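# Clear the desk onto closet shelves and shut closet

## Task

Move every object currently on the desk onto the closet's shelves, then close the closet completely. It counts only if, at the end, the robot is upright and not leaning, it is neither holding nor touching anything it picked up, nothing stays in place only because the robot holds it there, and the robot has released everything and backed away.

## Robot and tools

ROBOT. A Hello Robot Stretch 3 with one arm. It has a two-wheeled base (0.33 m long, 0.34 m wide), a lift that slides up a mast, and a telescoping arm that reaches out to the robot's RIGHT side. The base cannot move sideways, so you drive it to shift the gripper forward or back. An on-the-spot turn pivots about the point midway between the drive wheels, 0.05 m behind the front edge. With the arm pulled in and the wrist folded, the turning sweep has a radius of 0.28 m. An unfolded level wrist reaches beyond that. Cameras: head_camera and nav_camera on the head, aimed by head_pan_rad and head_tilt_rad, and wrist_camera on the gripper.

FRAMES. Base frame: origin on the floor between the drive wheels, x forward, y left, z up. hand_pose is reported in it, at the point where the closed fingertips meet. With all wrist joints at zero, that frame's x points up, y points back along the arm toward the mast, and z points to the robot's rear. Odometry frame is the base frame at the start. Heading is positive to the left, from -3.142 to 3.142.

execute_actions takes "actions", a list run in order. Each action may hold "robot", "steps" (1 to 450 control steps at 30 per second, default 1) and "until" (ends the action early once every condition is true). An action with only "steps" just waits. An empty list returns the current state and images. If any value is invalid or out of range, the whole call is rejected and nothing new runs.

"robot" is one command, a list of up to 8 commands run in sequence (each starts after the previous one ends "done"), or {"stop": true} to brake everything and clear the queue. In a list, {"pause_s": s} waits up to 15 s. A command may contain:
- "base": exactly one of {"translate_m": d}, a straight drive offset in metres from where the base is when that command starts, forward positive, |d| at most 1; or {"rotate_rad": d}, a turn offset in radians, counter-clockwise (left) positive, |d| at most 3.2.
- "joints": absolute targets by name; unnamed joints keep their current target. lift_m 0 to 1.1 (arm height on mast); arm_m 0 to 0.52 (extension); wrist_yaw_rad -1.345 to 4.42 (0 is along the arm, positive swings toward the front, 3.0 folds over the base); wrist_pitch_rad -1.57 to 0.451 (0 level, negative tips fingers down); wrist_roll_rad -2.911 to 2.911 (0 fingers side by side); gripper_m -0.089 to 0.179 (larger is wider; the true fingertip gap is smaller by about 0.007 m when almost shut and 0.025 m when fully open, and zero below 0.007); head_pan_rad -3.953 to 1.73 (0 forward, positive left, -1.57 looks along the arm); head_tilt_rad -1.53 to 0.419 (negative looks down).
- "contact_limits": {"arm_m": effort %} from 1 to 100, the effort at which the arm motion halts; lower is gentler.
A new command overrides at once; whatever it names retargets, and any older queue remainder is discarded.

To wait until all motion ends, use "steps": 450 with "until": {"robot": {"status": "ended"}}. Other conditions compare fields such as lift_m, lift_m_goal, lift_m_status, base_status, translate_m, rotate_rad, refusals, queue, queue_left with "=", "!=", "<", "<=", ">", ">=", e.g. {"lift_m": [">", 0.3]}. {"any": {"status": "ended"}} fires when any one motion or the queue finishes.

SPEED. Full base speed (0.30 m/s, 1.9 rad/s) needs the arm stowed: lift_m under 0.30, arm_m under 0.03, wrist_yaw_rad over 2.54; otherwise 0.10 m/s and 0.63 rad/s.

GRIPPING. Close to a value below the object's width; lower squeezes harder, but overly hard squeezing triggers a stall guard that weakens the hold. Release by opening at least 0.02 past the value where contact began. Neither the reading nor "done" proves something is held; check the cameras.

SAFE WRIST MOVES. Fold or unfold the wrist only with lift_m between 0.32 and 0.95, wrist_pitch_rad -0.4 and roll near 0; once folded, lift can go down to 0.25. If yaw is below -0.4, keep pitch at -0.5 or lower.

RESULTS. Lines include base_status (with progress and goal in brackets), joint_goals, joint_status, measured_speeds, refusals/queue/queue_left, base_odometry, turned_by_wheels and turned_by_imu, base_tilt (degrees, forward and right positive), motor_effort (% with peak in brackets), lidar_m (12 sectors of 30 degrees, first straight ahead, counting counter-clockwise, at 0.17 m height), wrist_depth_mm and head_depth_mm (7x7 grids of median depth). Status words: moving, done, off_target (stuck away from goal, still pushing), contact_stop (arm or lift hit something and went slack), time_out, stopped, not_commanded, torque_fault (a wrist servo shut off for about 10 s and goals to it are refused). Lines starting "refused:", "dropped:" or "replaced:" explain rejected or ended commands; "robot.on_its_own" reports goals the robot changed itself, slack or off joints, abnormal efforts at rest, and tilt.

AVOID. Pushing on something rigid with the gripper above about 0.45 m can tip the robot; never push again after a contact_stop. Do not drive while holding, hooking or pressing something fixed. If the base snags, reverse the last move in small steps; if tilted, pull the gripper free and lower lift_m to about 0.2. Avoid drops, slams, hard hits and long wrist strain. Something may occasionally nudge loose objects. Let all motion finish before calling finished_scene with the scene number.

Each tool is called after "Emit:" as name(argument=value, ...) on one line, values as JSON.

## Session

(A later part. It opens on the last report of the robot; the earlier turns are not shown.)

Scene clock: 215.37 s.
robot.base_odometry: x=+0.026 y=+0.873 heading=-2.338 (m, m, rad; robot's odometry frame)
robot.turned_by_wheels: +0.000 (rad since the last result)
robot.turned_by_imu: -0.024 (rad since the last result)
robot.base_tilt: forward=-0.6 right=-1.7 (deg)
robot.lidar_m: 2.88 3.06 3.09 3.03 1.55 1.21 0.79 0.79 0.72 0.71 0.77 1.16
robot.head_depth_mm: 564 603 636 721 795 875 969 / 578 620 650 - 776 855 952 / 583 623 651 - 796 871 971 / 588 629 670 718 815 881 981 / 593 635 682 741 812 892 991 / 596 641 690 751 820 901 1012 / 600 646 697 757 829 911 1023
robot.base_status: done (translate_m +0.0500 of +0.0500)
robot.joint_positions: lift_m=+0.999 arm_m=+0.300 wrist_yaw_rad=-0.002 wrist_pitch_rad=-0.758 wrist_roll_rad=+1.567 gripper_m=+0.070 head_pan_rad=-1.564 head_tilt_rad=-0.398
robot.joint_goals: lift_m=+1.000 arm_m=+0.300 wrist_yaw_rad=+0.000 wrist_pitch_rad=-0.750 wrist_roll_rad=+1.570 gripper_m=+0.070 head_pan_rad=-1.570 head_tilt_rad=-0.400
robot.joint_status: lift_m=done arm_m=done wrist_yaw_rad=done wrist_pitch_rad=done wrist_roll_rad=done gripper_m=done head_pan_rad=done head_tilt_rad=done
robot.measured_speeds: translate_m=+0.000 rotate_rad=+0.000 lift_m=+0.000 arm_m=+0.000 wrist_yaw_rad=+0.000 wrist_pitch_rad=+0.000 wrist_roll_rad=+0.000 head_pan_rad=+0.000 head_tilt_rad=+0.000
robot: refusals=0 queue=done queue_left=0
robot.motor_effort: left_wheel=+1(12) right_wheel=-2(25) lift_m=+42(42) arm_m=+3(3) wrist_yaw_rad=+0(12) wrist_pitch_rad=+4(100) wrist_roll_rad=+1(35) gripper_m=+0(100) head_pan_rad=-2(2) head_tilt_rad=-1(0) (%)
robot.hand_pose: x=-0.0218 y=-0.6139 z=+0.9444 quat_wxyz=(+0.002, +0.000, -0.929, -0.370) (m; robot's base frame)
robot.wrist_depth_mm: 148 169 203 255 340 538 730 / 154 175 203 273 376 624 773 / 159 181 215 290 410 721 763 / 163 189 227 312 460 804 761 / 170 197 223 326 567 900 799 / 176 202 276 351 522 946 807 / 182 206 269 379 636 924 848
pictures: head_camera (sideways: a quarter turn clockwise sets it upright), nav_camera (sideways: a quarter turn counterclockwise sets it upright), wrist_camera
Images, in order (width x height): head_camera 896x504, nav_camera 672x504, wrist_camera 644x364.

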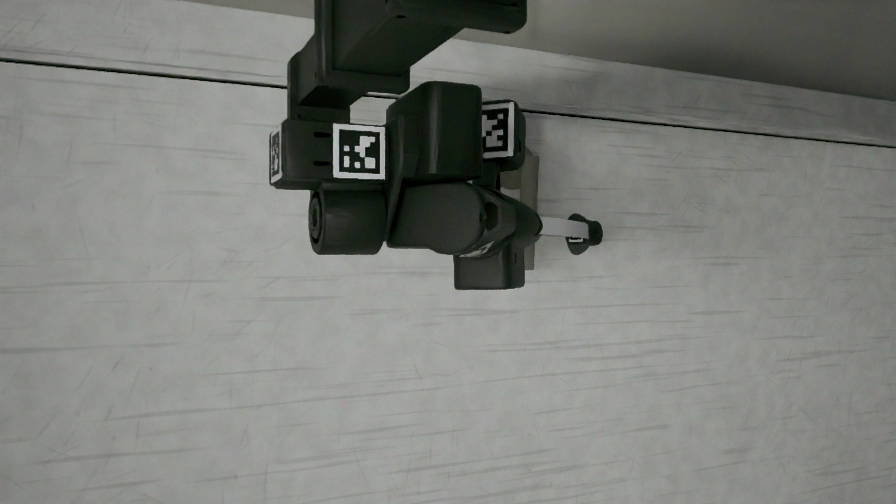

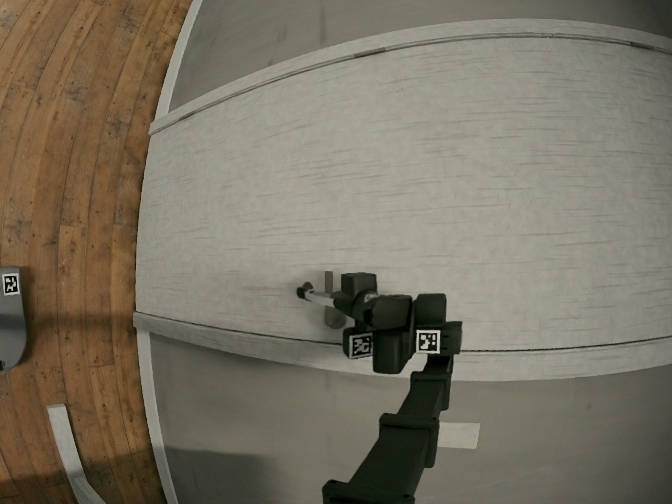

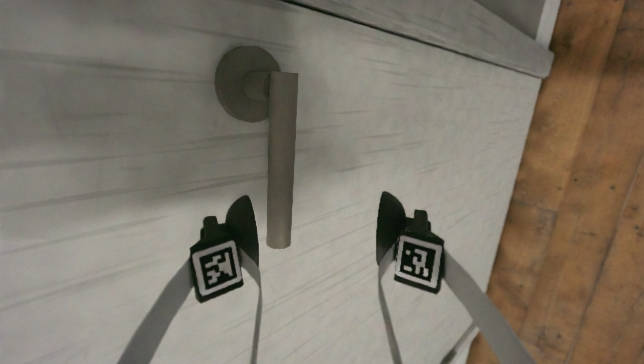

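Emit:
execute_actions(actions=[{"robot":[{"joints":{"arm_m":0.345},"base":{"translate_m":-0.025}},{"joints":{"arm_m":0.372,"lift_m":0.95}}],"steps":400,"until":{"robot":{"status":"ended"}}}])

Scene clock: 221.67 s.
robot.base_odometry: x=+0.043 y=+0.891 heading=-2.338 (m, m, rad; robot's odometry frame)
robot.turned_by_wheels: +0.000 (rad since the last result)
robot.turned_by_imu: +0.008 (rad since the last result)
robot.base_tilt: forward=-0.9 right=-2.4 (deg)
robot.lidar_m: 2.91 3.10 3.09 3.03 1.52 1.18 0.76 0.77 0.71 0.71 0.77 1.17
robot.head_depth_mm: 579 626 681 - 829 880 970 / 583 622 657 732 787 863 967 / 592 634 670 - 806 880 969 / 597 641 684 736 822 889 990 / 604 645 694 753 821 896 998 / 608 649 700 762 829 912 1014 / 612 657 709 771 839 923 1029
robot.base_status: done (translate_m -0.0250 of -0.0250)
robot.joint_positions: lift_m=+0.951 arm_m=+0.371 wrist_yaw_rad=+0.005 wrist_pitch_rad=-0.790 wrist_roll_rad=+1.567 gripper_m=+0.070 head_pan_rad=-1.564 head_tilt_rad=-0.398
robot.joint_goals: lift_m=+0.950 arm_m=+0.372 wrist_yaw_rad=+0.000 wrist_pitch_rad=-0.750 wrist_roll_rad=+1.570 gripper_m=+0.070 head_pan_rad=-1.570 head_tilt_rad=-0.400
robot.joint_status: lift_m=done arm_m=done wrist_yaw_rad=done wrist_pitch_rad=done wrist_roll_rad=done gripper_m=done head_pan_rad=done head_tilt_rad=done
robot.measured_speeds: translate_m=+0.000 rotate_rad=+0.000 lift_m=+0.000 arm_m=+0.000 wrist_yaw_rad=+0.000 wrist_pitch_rad=+0.000 wrist_roll_rad=+0.000 head_pan_rad=+0.000 head_tilt_rad=+0.000
robot: refusals=0 queue=done queue_left=0
robot.motor_effort: left_wheel=-1(8) right_wheel=-2(5) lift_m=+9(41) arm_m=+9(13) wrist_yaw_rad=-4(5) wrist_pitch_rad=+24(35) wrist_roll_rad=+1(1) gripper_m=+4(7) head_pan_rad=-1(2) head_tilt_rad=-1(1) (%)
robot.hand_pose: x=-0.0207 y=-0.6788 z=+0.8903 quat_wxyz=(+0.003, +0.003, -0.923, -0.385) (m; robot's base frame)
robot.wrist_depth_mm: 106 119 145 182 243 377 683 / 110 125 147 196 280 466 726 / 114 130 142 210 304 556 742 / 118 134 159 225 343 662 760 / 122 141 159 241 425 828 777 / 127 145 185 261 397 915 795 / 133 148 194 285 512 937 793
pictures: head_camera (sideways: a quarter turn clockwise sets it upright), nav_camera (sideways: a quarter turn counterclockwise sets it upright), wrist_camera
Images, in order (width x height): head_camera 896x504, nav_camera 672x504, wrist_camera 644x364.

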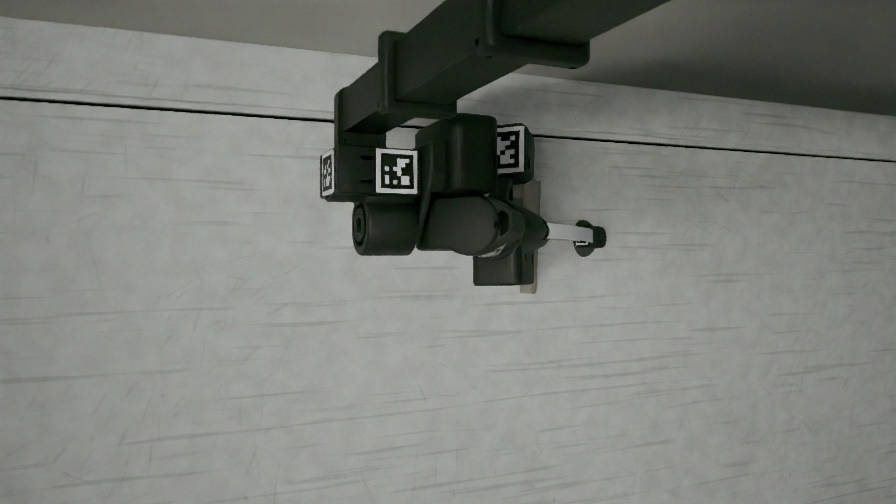

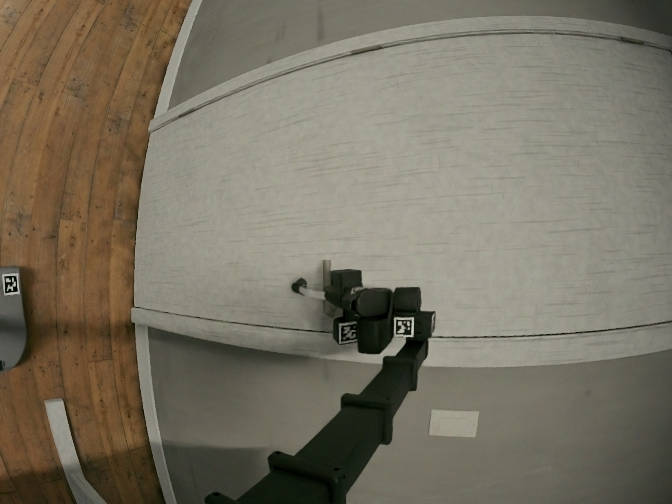

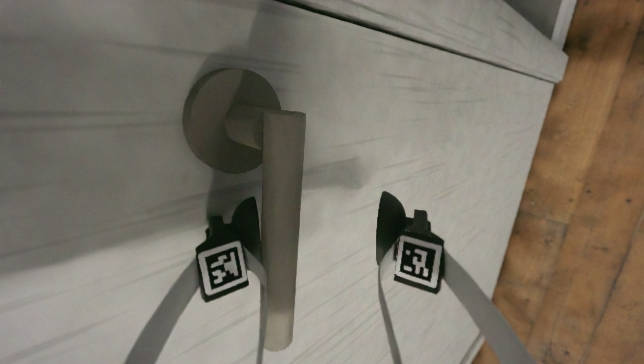

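Upper finger is behind lever, touching door. Close and pull.

Emit:
execute_actions(actions=[{"robot":[{"joints":{"arm_m":0.365}},{"joints":{"gripper_m":-0.015}},{"joints":{"arm_m":0.30},"contact_limits":{"arm_m":25}}],"steps":200,"until":{"robot":{"status":"ended"}}}])

Scene clock: 227.13 s.
robot.base_odometry: x=+0.043 y=+0.891 heading=-2.338 (m, m, rad; robot's odometry frame)
robot.turned_by_wheels: +0.000 (rad since the last result)
robot.turned_by_imu: -0.005 (rad since the last result)
robot.base_tilt: forward=-0.6 right=-1.7 (deg)
robot.lidar_m: 2.90 3.07 3.08 3.04 1.52 1.19 0.76 0.77 0.71 0.71 0.76 1.16
robot.head_depth_mm: 563 612 662 - 806 878 971 / 575 611 650 - 783 852 962 / 579 622 663 - 804 871 968 / 586 630 676 735 820 880 978 / 589 632 683 742 805 891 993 / 593 638 688 748 816 900 1006 / 599 645 695 754 827 910 1015
robot.base_status: done (translate_m -0.0250 of -0.0250)
robot.joint_positions: lift_m=+0.951 arm_m=+0.301 wrist_yaw_rad=+0.000 wrist_pitch_rad=-0.626 wrist_roll_rad=+1.578 gripper_m=-0.014 head_pan_rad=-1.564 head_tilt_rad=-0.398
robot.joint_goals: lift_m=+0.950 arm_m=+0.300 wrist_yaw_rad=+0.000 wrist_pitch_rad=-0.750 wrist_roll_rad=+1.570 gripper_m=-0.015 head_pan_rad=-1.570 head_tilt_rad=-0.400
robot.joint_status: lift_m=done arm_m=done wrist_yaw_rad=done wrist_pitch_rad=done wrist_roll_rad=done gripper_m=done head_pan_rad=done head_tilt_rad=done
robot.measured_speeds: translate_m=+0.000 rotate_rad=+0.000 lift_m=+0.000 arm_m=+0.000 wrist_yaw_rad=+0.000 wrist_pitch_rad=+0.000 wrist_roll_rad=+0.000 head_pan_rad=+0.000 head_tilt_rad=+0.000
robot: refusals=0 queue=done queue_left=0
robot.on_its_own: wrist_pitch_rad is at rest, and its effort (-73) is outside its rest range (-20 to +32)
robot.motor_effort: left_wheel=+1(4) right_wheel=-2(5) lift_m=+17(16) arm_m=-5(10) wrist_yaw_rad=+0(4) wrist_pitch_rad=-73(74) wrist_roll_rad=-4(4) gripper_m=-24(100) head_pan_rad=-1(2) head_tilt_rad=-1(0) (%)
robot.contact_limits: arm_m 25 (drawing in: default 15, maximum 25; extending or still: default 22, maximum 35)
robot.hand_pose: x=-0.0215 y=-0.6392 z=+0.9195 quat_wxyz=(-0.003, -0.001, -0.951, -0.308) (m; robot's base frame)
robot.wrist_depth_mm: 137 152 176 211 256 333 566 / 142 158 186 224 286 385 612 / 147 164 186 237 307 427 704 / 151 171 204 254 329 474 732 / 158 178 207 - 356 544 768 / 165 187 213 284 421 628 791 / 172 192 244 315 419 731 811
pictures: head_camera (sideways: a quarter turn clockwise sets it upright), nav_camera (sideways: a quarter turn counterclockwise sets it upright), wrist_camera
Images, in order (width x height): head_camera 896x504, nav_camera 672x504, wrist_camera 644x364.

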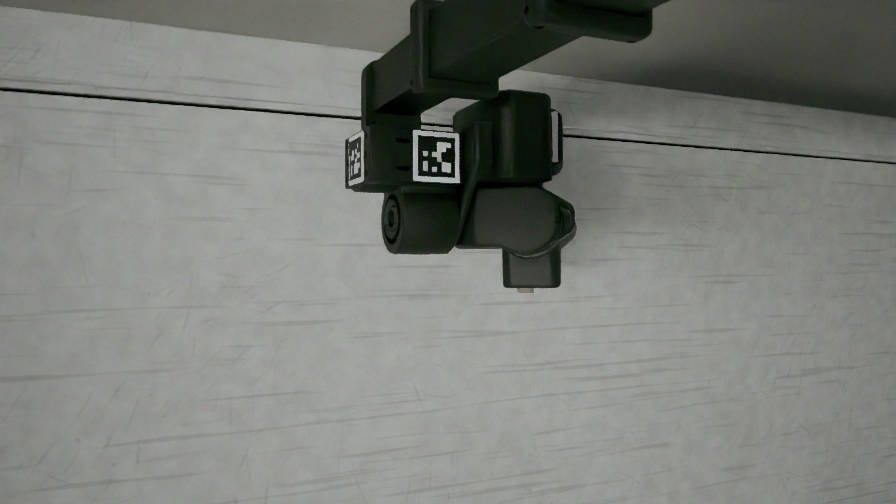

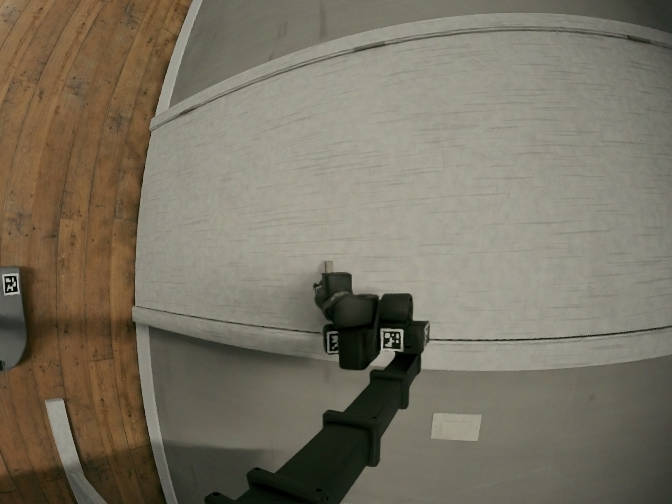

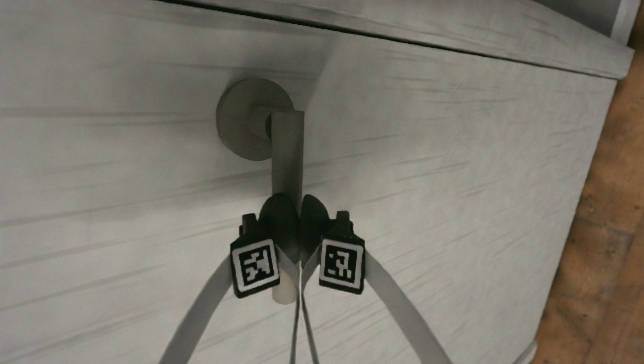

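Emit:
execute_actions(actions=[{"robot":[{"joints":{"wrist_pitch_rad":-0.35,"lift_m":0.875,"arm_m":0.29}},{"joints":{"wrist_pitch_rad":-0.05,"lift_m":0.81,"arm_m":0.265}},{"joints":{"arm_m":0.21},"contact_limits":{"arm_m":25}}],"steps":300,"until":{"robot":{"status":"ended"}}}])

Scene clock: 232.10 s.
robot.base_odometry: x=+0.043 y=+0.891 heading=-2.338 (m, m, rad; robot's odometry frame)
robot.turned_by_wheels: +0.000 (rad since the last result)
robot.turned_by_imu: +0.000 (rad since the last result)
robot.base_tilt: forward=-0.5 right=-1.7 (deg)
robot.lidar_m: 2.90 3.09 3.08 3.04 1.52 1.19 0.76 0.77 0.71 0.71 0.77 1.16
robot.head_depth_mm: 567 611 660 - 808 875 965 / 577 611 652 - 790 859 958 / 580 621 664 - 809 865 958 / 586 629 676 729 818 880 979 / 589 632 680 740 808 891 993 / 596 638 685 747 818 903 1007 / 598 643 695 755 827 912 1019
robot.base_status: done (translate_m -0.0250 of -0.0250)
robot.joint_positions: lift_m=+0.950 arm_m=+0.290 wrist_yaw_rad=+0.000 wrist_pitch_rad=-0.370 wrist_roll_rad=+1.578 gripper_m=-0.014 head_pan_rad=-1.564 head_tilt_rad=-0.398
robot.joint_goals: lift_m=+0.950 arm_m=+0.290 wrist_yaw_rad=+0.000 wrist_pitch_rad=-0.350 wrist_roll_rad=+1.570 gripper_m=-0.015 head_pan_rad=-1.570 head_tilt_rad=-0.400
robot.joint_status: lift_m=contact_stop arm_m=done wrist_yaw_rad=done wrist_pitch_rad=done wrist_roll_rad=done gripper_m=done head_pan_rad=done head_tilt_rad=done
robot.measured_speeds: translate_m=+0.000 rotate_rad=+0.000 lift_m=+0.000 arm_m=+0.000 wrist_yaw_rad=+0.000 wrist_pitch_rad=+0.000 wrist_roll_rad=+0.000 head_pan_rad=+0.000 head_tilt_rad=+0.000
robot: refusals=0 queue=dropped queue_left=0
robot.on_its_own: lift_m is slack since a contact_stop, until your next command for it (your +0.875 is given up)
robot.motor_effort: left_wheel=+0(0) right_wheel=-1(1) lift_m=+30(31) arm_m=-4(7) wrist_yaw_rad=+0(1) wrist_pitch_rad=+11(74) wrist_roll_rad=-4(4) gripper_m=-11(24) head_pan_rad=-2(1) head_tilt_rad=+0(1) (%)
robot.hand_pose: x=-0.0214 y=-0.6655 z=+0.9731 quat_wxyz=(-0.003, -0.001, -0.983, -0.184) (m; robot's base frame)
robot.wrist_depth_mm: 137 147 162 179 202 229 264 / 143 153 170 189 215 250 297 / 148 160 179 195 211 266 317 / 155 168 188 211 242 290 352 / 162 175 195 - 261 315 389 / 169 185 204 240 289 343 440 / 176 193 227 260 297 379 505
pictures: head_camera (sideways: a quarter turn clockwise sets it upright), nav_camera (sideways: a quarter turn counterclockwise sets it upright), wrist_camera
dropped: robot: command 0 of its queue: lift_m: contact_stop
Images, in order (width x height): head_camera 896x504, nav_camera 672x504, wrist_camera 644x364.

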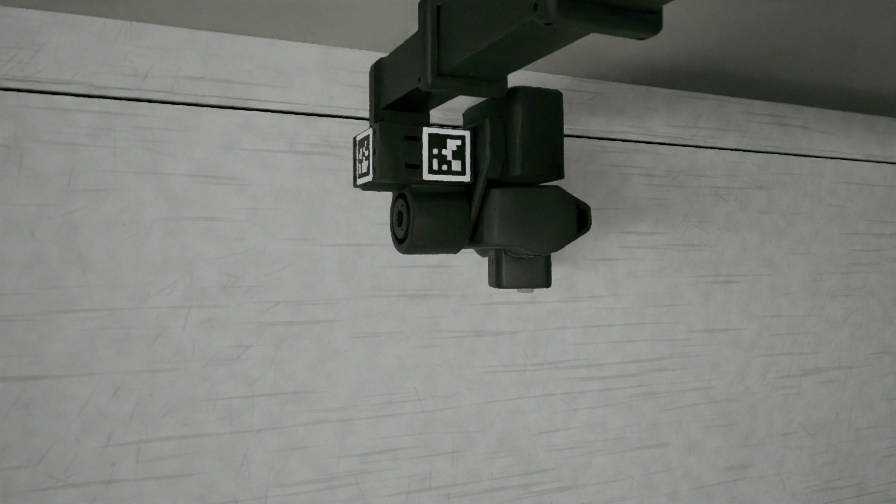

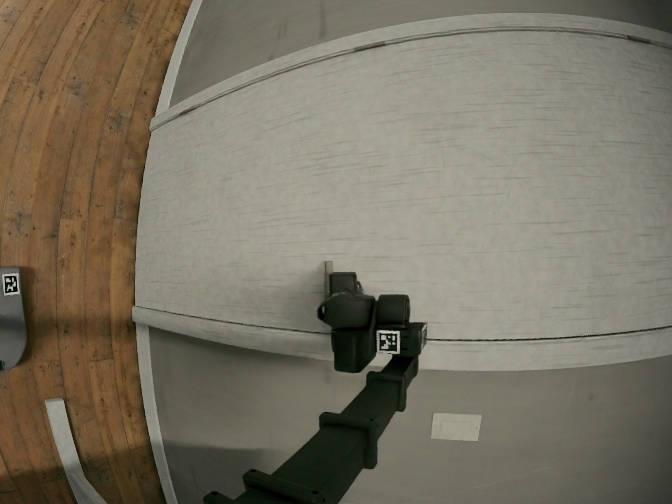

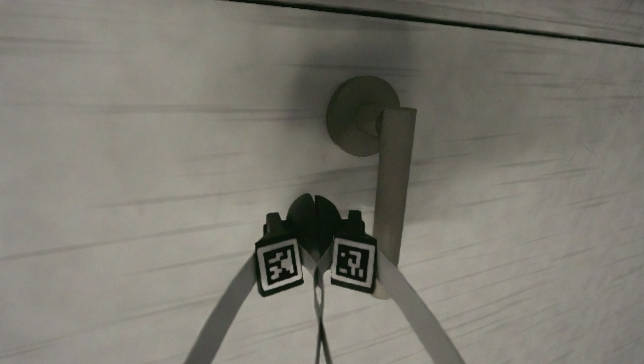

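Emit:
execute_actions(actions=[{"robot":[{"joints":{"lift_m":0.96,"arm_m":0.15}},{"joints":{"lift_m":0.81,"wrist_pitch_rad":0,"gripper_m":0.05,"wrist_yaw_rad":0}},{"joints":{"arm_m":0.31},"contact_limits":{"arm_m":20}}],"steps":300,"until":{"robot":{"status":"ended"}}},{"robot":{"joints":{"gripper_m":-0.01}},"steps":60,"until":{"robot":{"status":"ended"}}}])

Scene clock: 246.97 s.
robot.base_odometry: x=+0.043 y=+0.891 heading=-2.338 (m, m, rad; robot's odometry frame)
robot.turned_by_wheels: +0.000 (rad since the last result)
robot.turned_by_imu: +0.008 (rad since the last result)
robot.base_tilt: forward=-1.1 right=-2.6 (deg)
robot.lidar_m: 2.90 3.10 3.09 3.03 1.51 1.18 0.76 0.77 0.72 0.71 0.77 1.18
robot.head_depth_mm: 590 632 686 745 806 866 - / 588 628 676 726 761 881 967 / 599 639 686 741 - 910 971 / 604 646 692 746 797 917 983 / 611 652 701 757 823 904 1005 / 613 659 709 764 834 920 1017 / 619 665 716 775 846 927 1032
robot.base_status: done (translate_m -0.0250 of -0.0250)
robot.joint_positions: lift_m=+0.810 arm_m=+0.308 wrist_yaw_rad=+0.007 wrist_pitch_rad=-0.038 wrist_roll_rad=+1.576 gripper_m=-0.009 head_pan_rad=-1.564 head_tilt_rad=-0.398
robot.joint_goals: lift_m=+0.810 arm_m=+0.310 wrist_yaw_rad=+0.000 wrist_pitch_rad=+0.000 wrist_roll_rad=+1.570 gripper_m=-0.010 head_pan_rad=-1.570 head_tilt_rad=-0.400
robot.joint_status: lift_m=done arm_m=done wrist_yaw_rad=done wrist_pitch_rad=done wrist_roll_rad=done gripper_m=done head_pan_rad=done head_tilt_rad=done
robot.measured_speeds: translate_m=+0.000 rotate_rad=+0.000 lift_m=+0.000 arm_m=+0.000 wrist_yaw_rad=+0.000 wrist_pitch_rad=+0.000 wrist_roll_rad=+0.000 head_pan_rad=+0.000 head_tilt_rad=+0.000
robot: refusals=0 queue=done queue_left=0
robot.motor_effort: left_wheel=-1(3) right_wheel=-1(0) lift_m=+17(45) arm_m=+13(15) wrist_yaw_rad=-5(6) wrist_pitch_rad=+22(29) wrist_roll_rad=-3(4) gripper_m=-26(100) head_pan_rad=-2(0) head_tilt_rad=+0(1) (%)
robot.contact_limits: arm_m 20 (drawing in: default 15, maximum 25; extending or still: default 22, maximum 35)
robot.hand_pose: x=-0.0196 y=-0.7084 z=+0.9152 quat_wxyz=(-0.002, +0.003, -1.000, -0.019) (m; robot's base frame)
robot.wrist_depth_mm: 143 146 148 150 152 155 157 / 152 153 155 155 162 164 167 / 160 162 165 126 170 173 177 / 169 171 175 133 182 185 188 / 179 183 185 139 194 196 202 / 191 194 200 198 210 212 216 / 205 207 214 217 224 227 236
pictures: head_camera (sideways: a quarter turn clockwise sets it upright), nav_camera (sideways: a quarter turn counterclockwise sets it upright), wrist_camera
Images, in order (width x height): head_camera 896x504, nav_camera 672x504, wrist_camera 644x364.

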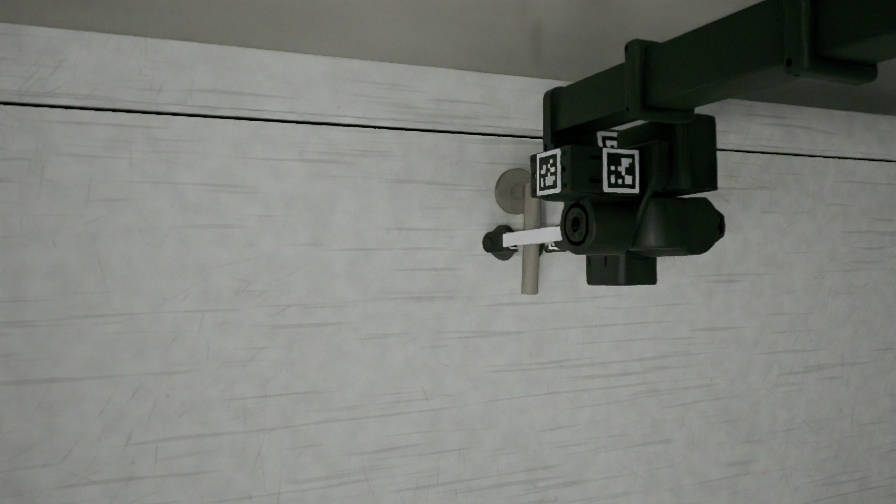

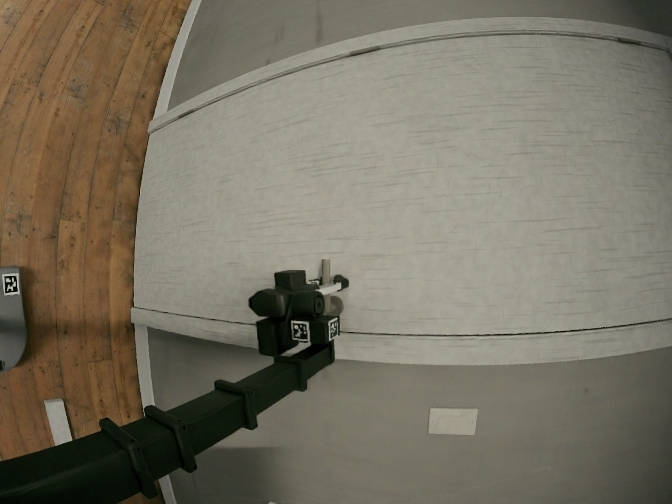

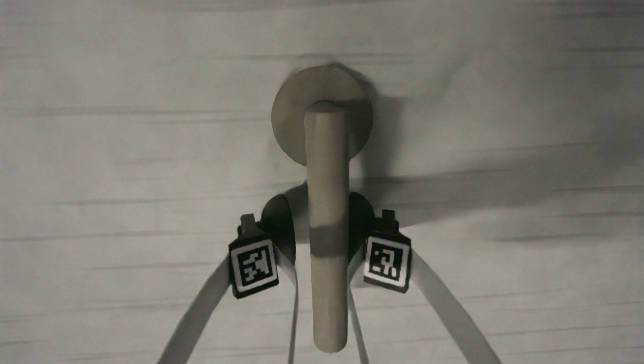

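Emit:
execute_actions(actions=[{"robot":{"joints":{"gripper_m":-0.04}},"steps":45},{"robot":{"joints":{"arm_m":0.27},"contact_limits":{"arm_m":25}},"steps":90,"until":{"robot":{"status":"ended"}}}])

Scene clock: 253.23 s.
robot.base_odometry: x=+0.043 y=+0.891 heading=-2.338 (m, m, rad; robot's odometry frame)
robot.turned_by_wheels: +0.000 (rad since the last result)
robot.turned_by_imu: +0.018 (rad since the last result)
robot.base_tilt: forward=-1.2 right=-0.7 (deg)
robot.lidar_m: 2.91 3.12 3.09 3.04 1.48 1.18 0.76 0.77 0.71 0.70 0.77 1.19
robot.head_depth_mm: 537 583 637 699 769 833 - / 549 588 635 688 732 - 945 / 558 599 646 703 744 - 956 / 563 607 654 709 770 892 969 / 568 612 665 721 794 879 988 / 575 618 671 732 803 891 1005 / 581 625 678 741 816 906 1023
robot.base_status: done (translate_m -0.0250 of -0.0250)
robot.joint_positions: lift_m=+0.810 arm_m=+0.272 wrist_yaw_rad=-0.005 wrist_pitch_rad=+0.019 wrist_roll_rad=+1.571 gripper_m=-0.027 head_pan_rad=-1.564 head_tilt_rad=-0.398
robot.joint_goals: lift_m=+0.810 arm_m=+0.270 wrist_yaw_rad=+0.000 wrist_pitch_rad=+0.000 wrist_roll_rad=+1.570 gripper_m=-0.029 head_pan_rad=-1.570 head_tilt_rad=-0.400
robot.joint_status: lift_m=done arm_m=done wrist_yaw_rad=done wrist_pitch_rad=done wrist_roll_rad=done gripper_m=done head_pan_rad=done head_tilt_rad=done
robot.measured_speeds: translate_m=+0.000 rotate_rad=+0.000 lift_m=+0.000 arm_m=+0.000 wrist_yaw_rad=+0.000 wrist_pitch_rad=+0.000 wrist_roll_rad=+0.000 head_pan_rad=+0.000 head_tilt_rad=+0.000
robot: refusals=0 queue=done queue_left=0
robot.on_its_own: gripper_m is held at -0.029, not at your -0.040, by its stall guard, which is still easing
robot.motor_effort: left_wheel=+1(4) right_wheel=-1(13) lift_m=+21(21) arm_m=-14(19) wrist_yaw_rad=+3(10) wrist_pitch_rad=-11(22) wrist_roll_rad=-1(3) gripper_m=-29(100) head_pan_rad=-1(0) head_tilt_rad=+0(1) (%)
robot.contact_limits: arm_m 25 (drawing in: default 15, maximum 25; extending or still: default 22, maximum 35)
robot.hand_pose: x=-0.0227 y=-0.6735 z=+0.9295 quat_wxyz=(+0.000, -0.003, -1.000, +0.009) (m; robot's base frame)
robot.wrist_depth_mm: 148 149 151 151 153 154 156 / 156 158 157 156 162 163 165 / 165 166 167 158 170 173 176 / 174 176 178 167 182 184 185 / 187 188 189 138 193 197 198 / 199 201 207 204 208 210 212 / 213 215 218 217 224 226 230
pictures: head_camera (sideways: a quarter turn clockwise sets it upright), nav_camera (sideways: a quarter turn counterclockwise sets it upright), wrist_camera
Images, in order (width x height): head_camera 896x504, nav_camera 672x504, wrist_camera 644x364.

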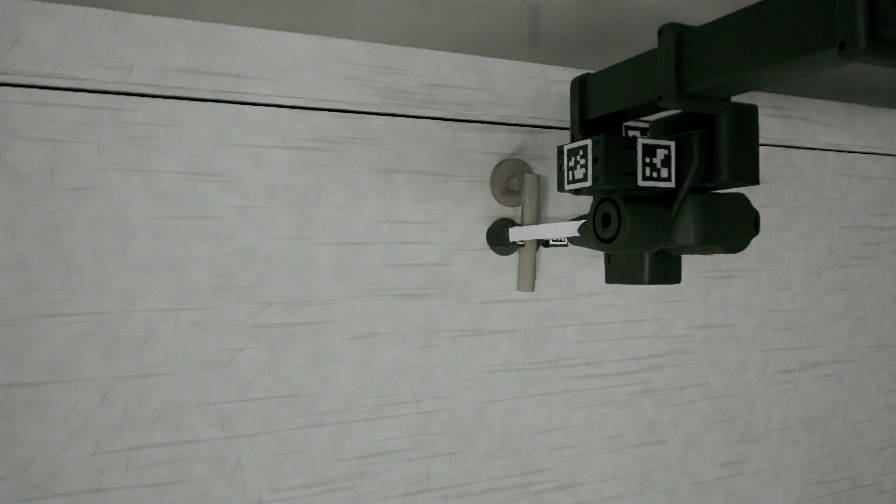

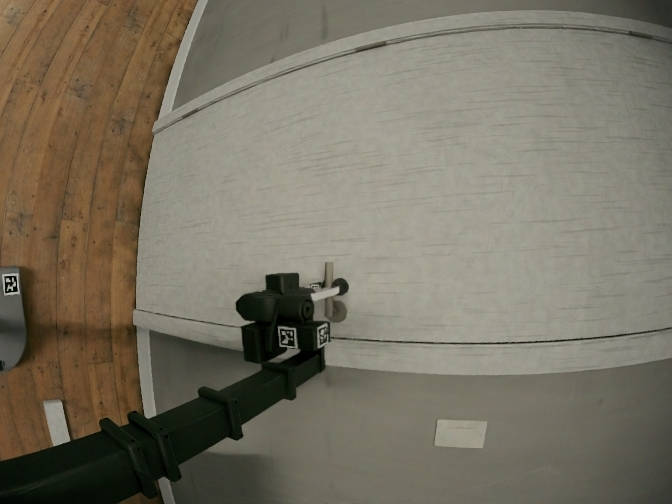

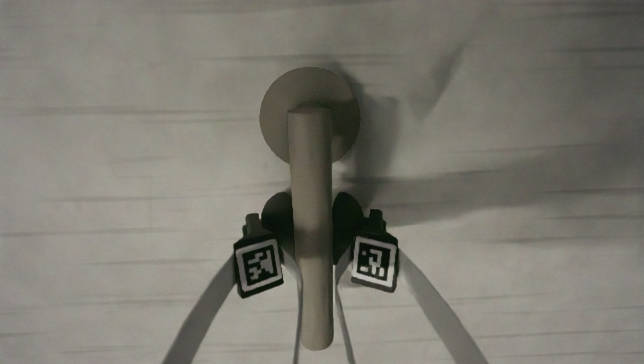

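Emit:
execute_actions(actions=[{"robot":{"joints":{"arm_m":0.295}},"steps":60,"until":{"robot":{"status":"ended"}}},{"robot":{"joints":{"wrist_roll_rad":1.1,"lift_m":0.795}},"steps":60,"until":{"robot":{"status":"ended"}}}])

Scene clock: 259.83 s.
robot.base_odometry: x=+0.043 y=+0.891 heading=-2.338 (m, m, rad; robot's odometry frame)
robot.turned_by_wheels: +0.000 (rad since the last result)
robot.turned_by_imu: -0.020 (rad since the last result)
robot.base_tilt: forward=-0.6 right=-1.8 (deg)
robot.lidar_m: 2.90 3.10 3.08 3.03 1.51 1.18 0.76 0.77 0.71 0.71 0.77 1.17
robot.head_depth_mm: 568 612 665 725 796 861 - / 575 614 659 711 754 - 959 / 582 625 668 726 768 - 962 / 587 631 679 731 792 910 978 / 591 632 684 742 811 894 998 / 595 641 693 752 818 903 1018 / 601 646 694 759 827 914 1021
robot.base_status: done (translate_m -0.0250 of -0.0250)
robot.joint_positions: lift_m=+0.796 arm_m=+0.294 wrist_yaw_rad=-0.006 wrist_pitch_rad=+0.025 wrist_roll_rad=+1.140 gripper_m=-0.014 head_pan_rad=-1.564 head_tilt_rad=-0.398
robot.joint_goals: lift_m=+0.795 arm_m=+0.295 wrist_yaw_rad=+0.000 wrist_pitch_rad=+0.000 wrist_roll_rad=+1.100 gripper_m=-0.015 head_pan_rad=-1.570 head_tilt_rad=-0.400
robot.joint_status: lift_m=done arm_m=done wrist_yaw_rad=done wrist_pitch_rad=done wrist_roll_rad=off_target gripper_m=done head_pan_rad=done head_tilt_rad=done
robot.measured_speeds: translate_m=+0.000 rotate_rad=+0.000 lift_m=+0.000 arm_m=+0.000 wrist_yaw_rad=+0.000 wrist_pitch_rad=+0.000 wrist_roll_rad=+0.000 head_pan_rad=+0.000 head_tilt_rad=+0.000
robot: refusals=0 queue=dropped queue_left=0
robot.on_its_own: gripper_m is held at -0.015, not at your -0.040, by its stall guard, which is not easing now
robot.motor_effort: left_wheel=-3(22) right_wheel=+4(12) lift_m=+10(19) arm_m=+8(11) wrist_yaw_rad=+3(8) wrist_pitch_rad=-15(16) wrist_roll_rad=-17(13) gripper_m=-27(29) head_pan_rad=-1(1) head_tilt_rad=-1(1) (%)
robot.hand_pose: x=-0.0229 y=-0.6958 z=+0.9167 quat_wxyz=(+0.214, -0.005, -0.977, +0.011) (m; robot's base frame)
robot.wrist_depth_mm: 157 156 155 152 152 139 137 / 165 163 162 158 157 157 145 / 173 170 170 159 163 164 163 / 183 181 179 133 175 172 171 / 195 191 191 134 184 182 180 / 206 203 201 194 197 193 190 / 220 217 213 211 208 205 202
pictures: head_camera (sideways: a quarter turn clockwise sets it upright), nav_camera (sideways: a quarter turn counterclockwise sets it upright), wrist_camera
Images, in order (width x height): head_camera 896x504, nav_camera 672x504, wrist_camera 644x364.

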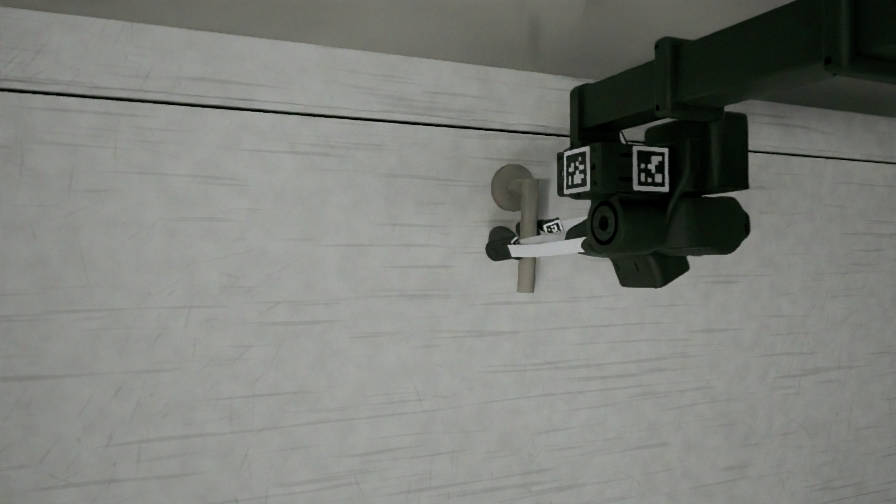

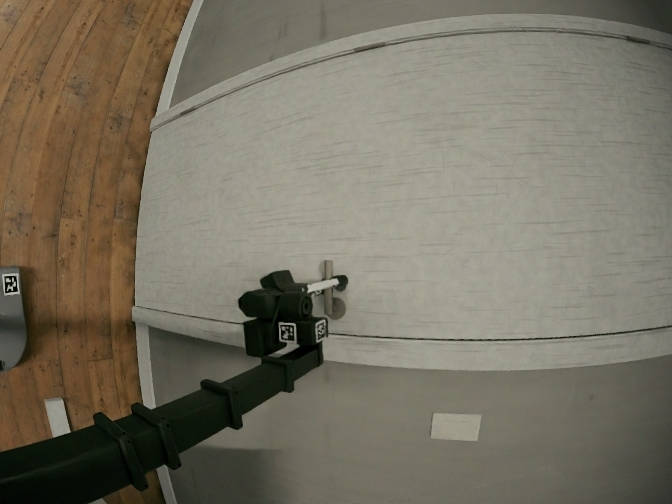

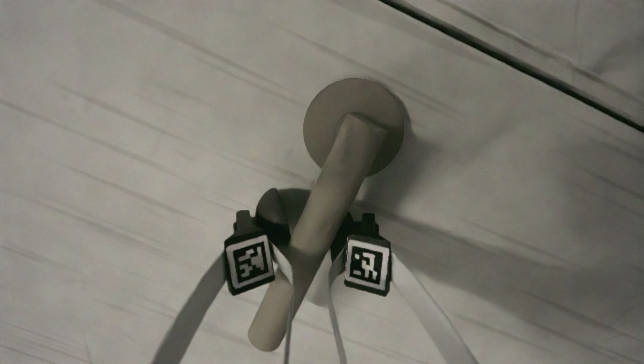

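Emit:
execute_actions(actions=[{"robot":[{"joints":{"wrist_roll_rad":1.57,"gripper_m":0.08}},{"joints":{"arm_m":0.0}},{"joints":{"head_pan_rad":0.3,"head_tilt_rad":-0.1,"wrist_roll_rad":0}}],"steps":300,"until":{"robot":{"status":"ended"}}}])

Scene clock: 269.30 s.
robot.base_odometry: x=+0.043 y=+0.891 heading=-2.338 (m, m, rad; robot's odometry frame)
robot.turned_by_wheels: +0.000 (rad since the last result)
robot.turned_by_imu: +0.001 (rad since the last result)
robot.base_tilt: forward=-0.5 right=-1.7 (deg)
robot.lidar_m: 2.91 3.09 3.09 3.03 1.51 1.18 0.76 0.77 0.71 0.71 0.77 1.17
robot.head_depth_mm: 2618 3259 3250 3330 3458 2539 1865 / 2579 2696 2732 2757 2886 2527 1889 / 2507 2773 2854 2912 3018 2582 1860 / 2512 2814 2941 3046 3103 2531 1881 / 2681 3007 3119 3190 3262 2522 1867 / 2663 3095 3245 3393 3436 2547 1880 / 2711 3334 3379 3529 3477 2560 1867
robot.base_status: done (translate_m -0.0250 of -0.0250)
robot.joint_positions: lift_m=+0.795 arm_m=+0.000 wrist_yaw_rad=+0.001 wrist_pitch_rad=-0.021 wrist_roll_rad=+0.006 gripper_m=+0.080 head_pan_rad=+0.293 head_tilt_rad=-0.112
robot.joint_goals: lift_m=+0.795 arm_m=+0.000 wrist_yaw_rad=+0.000 wrist_pitch_rad=+0.000 wrist_roll_rad=+0.000 gripper_m=+0.080 head_pan_rad=+0.300 head_tilt_rad=-0.100
robot.joint_status: lift_m=done arm_m=done wrist_yaw_rad=done wrist_pitch_rad=done wrist_roll_rad=done gripper_m=done head_pan_rad=done head_tilt_rad=done
robot.measured_speeds: translate_m=+0.000 rotate_rad=+0.000 lift_m=+0.000 arm_m=+0.000 wrist_yaw_rad=+0.000 wrist_pitch_rad=+0.000 wrist_roll_rad=+0.000 head_pan_rad=+0.000 head_tilt_rad=+0.000
robot: refusals=0 queue=done queue_left=0
robot.motor_effort: left_wheel=+1(3) right_wheel=-2(3) lift_m=+18(18) arm_m=-3(8) wrist_yaw_rad=-2(6) wrist_pitch_rad=+13(19) wrist_roll_rad=-3(17) gripper_m=+0(100) head_pan_rad=+3(28) head_tilt_rad=+3(18) (%)
robot.hand_pose: x=-0.0211 y=-0.4010 z=+0.9046 quat_wxyz=(+0.705, +0.008, -0.709, -0.007) (m; robot's base frame)
robot.wrist_depth_mm: 460 441 428 428 416 423 417 / 468 461 450 442 426 441 434 / 482 477 468 453 441 451 446 / 508 501 481 478 456 468 461 / 534 525 499 501 498 492 483 / 563 551 528 518 498 513 497 / 586 570 557 536 535 538 512
pictures: head_camera (sideways: a quarter turn clockwise sets it upright), nav_camera (sideways: a quarter turn counterclockwise sets it upright), wrist_camera
Images, in order (width x height): head_camera 896x504, nav_camera 672x504, wrist_camera 644x364.

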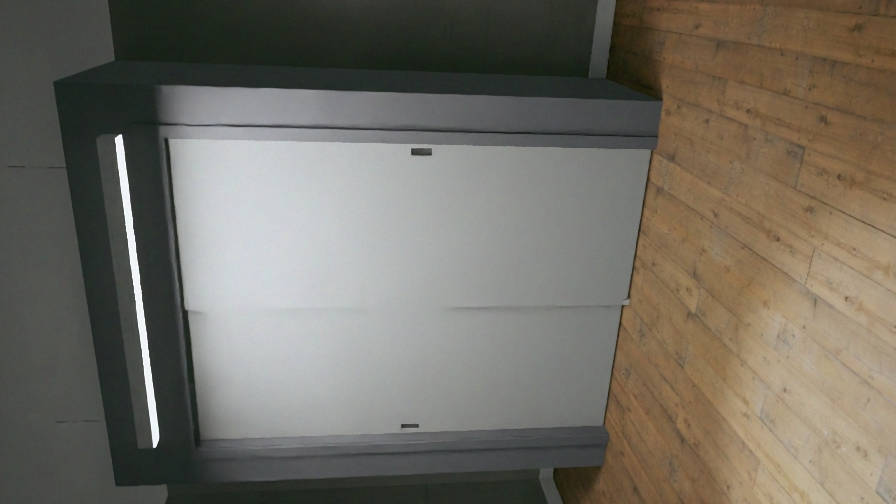

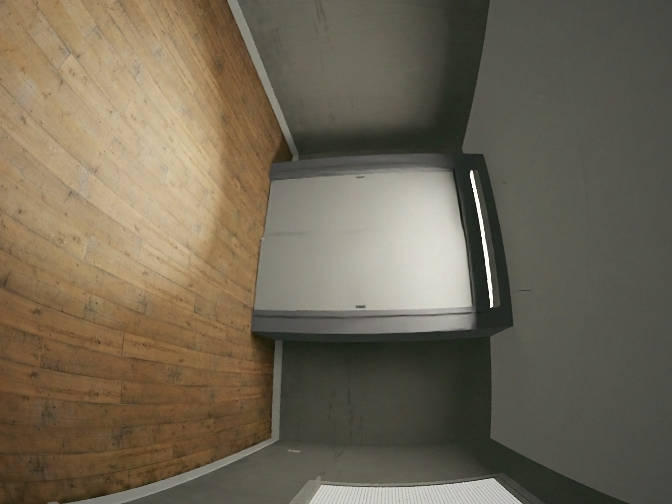

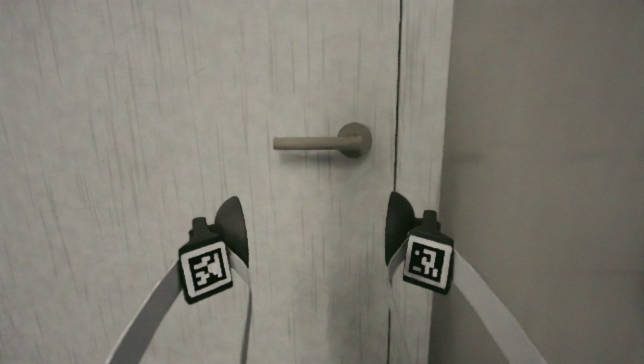

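Emit:
execute_actions(actions=[{"robot":[{"joints":{"lift_m":0.7,"wrist_pitch_rad":-0.4,"gripper_m":0.0}},{"joints":{"wrist_yaw_rad":3.0}},{"joints":{"lift_m":0.27},"base":{"rotate_rad":0.443}},{"base":{"translate_m":0.9}},{"base":{"translate_m":0.9}},{"base":{"translate_m":0.72}},{"base":{"rotate_rad":-0.443},"joints":{"lift_m":0.7,"head_pan_rad":-0.4,"head_tilt_rad":-0.2}},{"joints":{"wrist_yaw_rad":1.57}}],"steps":450,"until":{"robot":{"status":"ended"}}},{"steps":450,"until":{"robot":{"status":"ended"}}},{"robot":{"joints":{"lift_m":0.885,"wrist_pitch_rad":0,"arm_m":0.5}},"steps":300,"until":{"robot":{"status":"ended"}}}])

Scene clock: 309.60 s.
robot.base_odometry: x=-0.760 y=-1.497 heading=-2.338 (m, m, rad; robot's odometry frame)
robot.turned_by_wheels: +0.000 (rad since the last result)
robot.turned_by_imu: +0.029 (rad since the last result)
robot.base_tilt: forward=-0.6 right=-1.7 (deg)
robot.lidar_m: 0.74 0.86 1.19 1.70 1.84 2.80 2.87 2.60 2.09 2.06 0.94 0.75
robot.head_depth_mm: 712 742 778 811 851 893 949 / 689 720 751 782 822 867 908 / 673 697 729 760 795 833 875 / 654 678 707 735 768 801 842 / 635 658 684 714 745 778 814 / 618 643 664 693 721 754 787 / 604 626 650 671 700 729 761
robot.base_status: done (rotate_rad -0.4429 of -0.4430)
robot.joint_positions: lift_m=+0.884 arm_m=+0.500 wrist_yaw_rad=+1.571 wrist_pitch_rad=-0.021 wrist_roll_rad=+0.004 gripper_m=+0.000 head_pan_rad=-0.393 head_tilt_rad=-0.197
robot.joint_goals: lift_m=+0.885 arm_m=+0.500 wrist_yaw_rad=+1.570 wrist_pitch_rad=+0.000 wrist_roll_rad=+0.000 gripper_m=+0.000 head_pan_rad=-0.400 head_tilt_rad=-0.200
robot.joint_status: lift_m=done arm_m=done wrist_yaw_rad=done wrist_pitch_rad=done wrist_roll_rad=done gripper_m=done head_pan_rad=done head_tilt_rad=done
robot.measured_speeds: translate_m=+0.000 rotate_rad=+0.000 lift_m=+0.000 arm_m=+0.000 wrist_yaw_rad=+0.000 wrist_pitch_rad=+0.000 wrist_roll_rad=+0.000 head_pan_rad=+0.000 head_tilt_rad=+0.000
robot: refusals=0 queue=done queue_left=0
robot.motor_effort: left_wheel=+3(10) right_wheel=-4(8) lift_m=+43(44) arm_m=+4(6) wrist_yaw_rad=-1(1) wrist_pitch_rad=+13(13) wrist_roll_rad=-2(3) gripper_m=-3(99) head_pan_rad=-2(23) head_tilt_rad=-2(9) (%)
robot.hand_pose: x=+0.2343 y=-0.6446 z=+0.9937 quat_wxyz=(+0.505, +0.506, -0.495, +0.494) (m; robot's base frame)
robot.wrist_depth_mm: 582 567 544 530 499 498 - / 604 583 566 548 521 515 - / 633 620 601 562 534 539 - / 656 625 609 597 555 - - / 661 654 645 - 578 - - / 709 692 669 651 601 - - / 800 711 696 678 621 - -
pictures: head_camera (sideways: a quarter turn clockwise sets it upright), nav_camera (sideways: a quarter turn counterclockwise sets it upright), wrist_camera
Images, in order (width x height): head_camera 896x504, nav_camera 672x504, wrist_camera 644x364.

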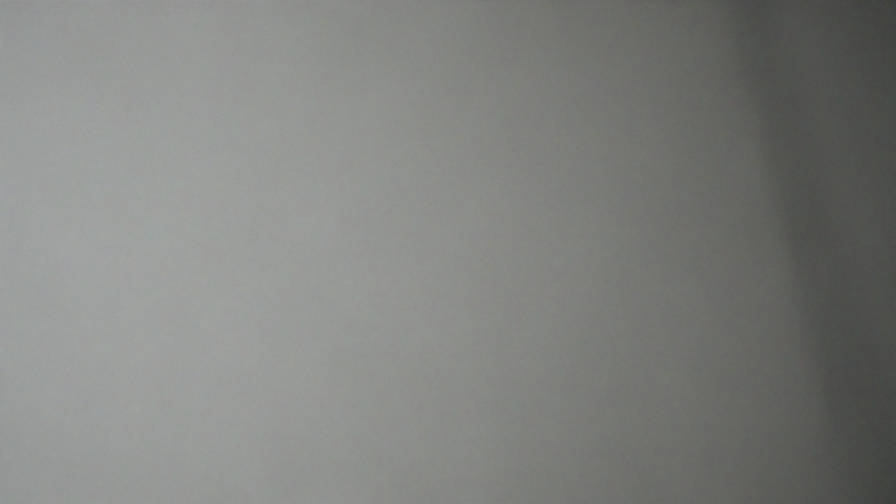

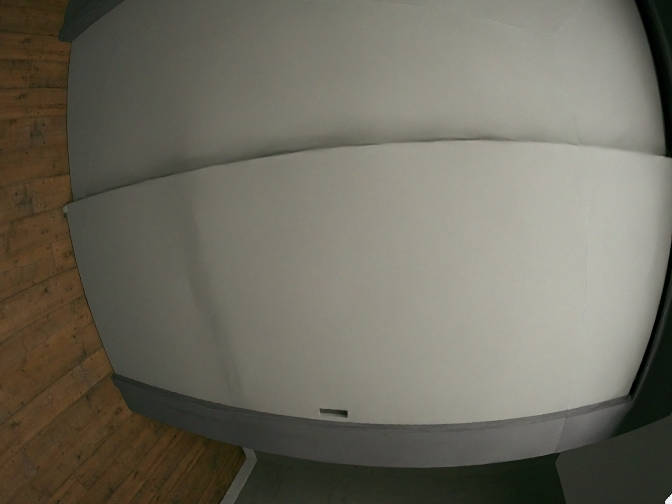

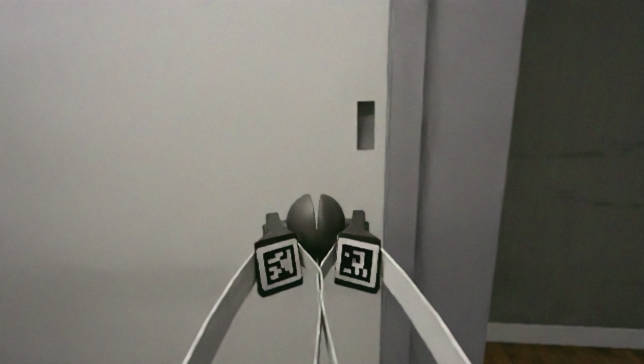

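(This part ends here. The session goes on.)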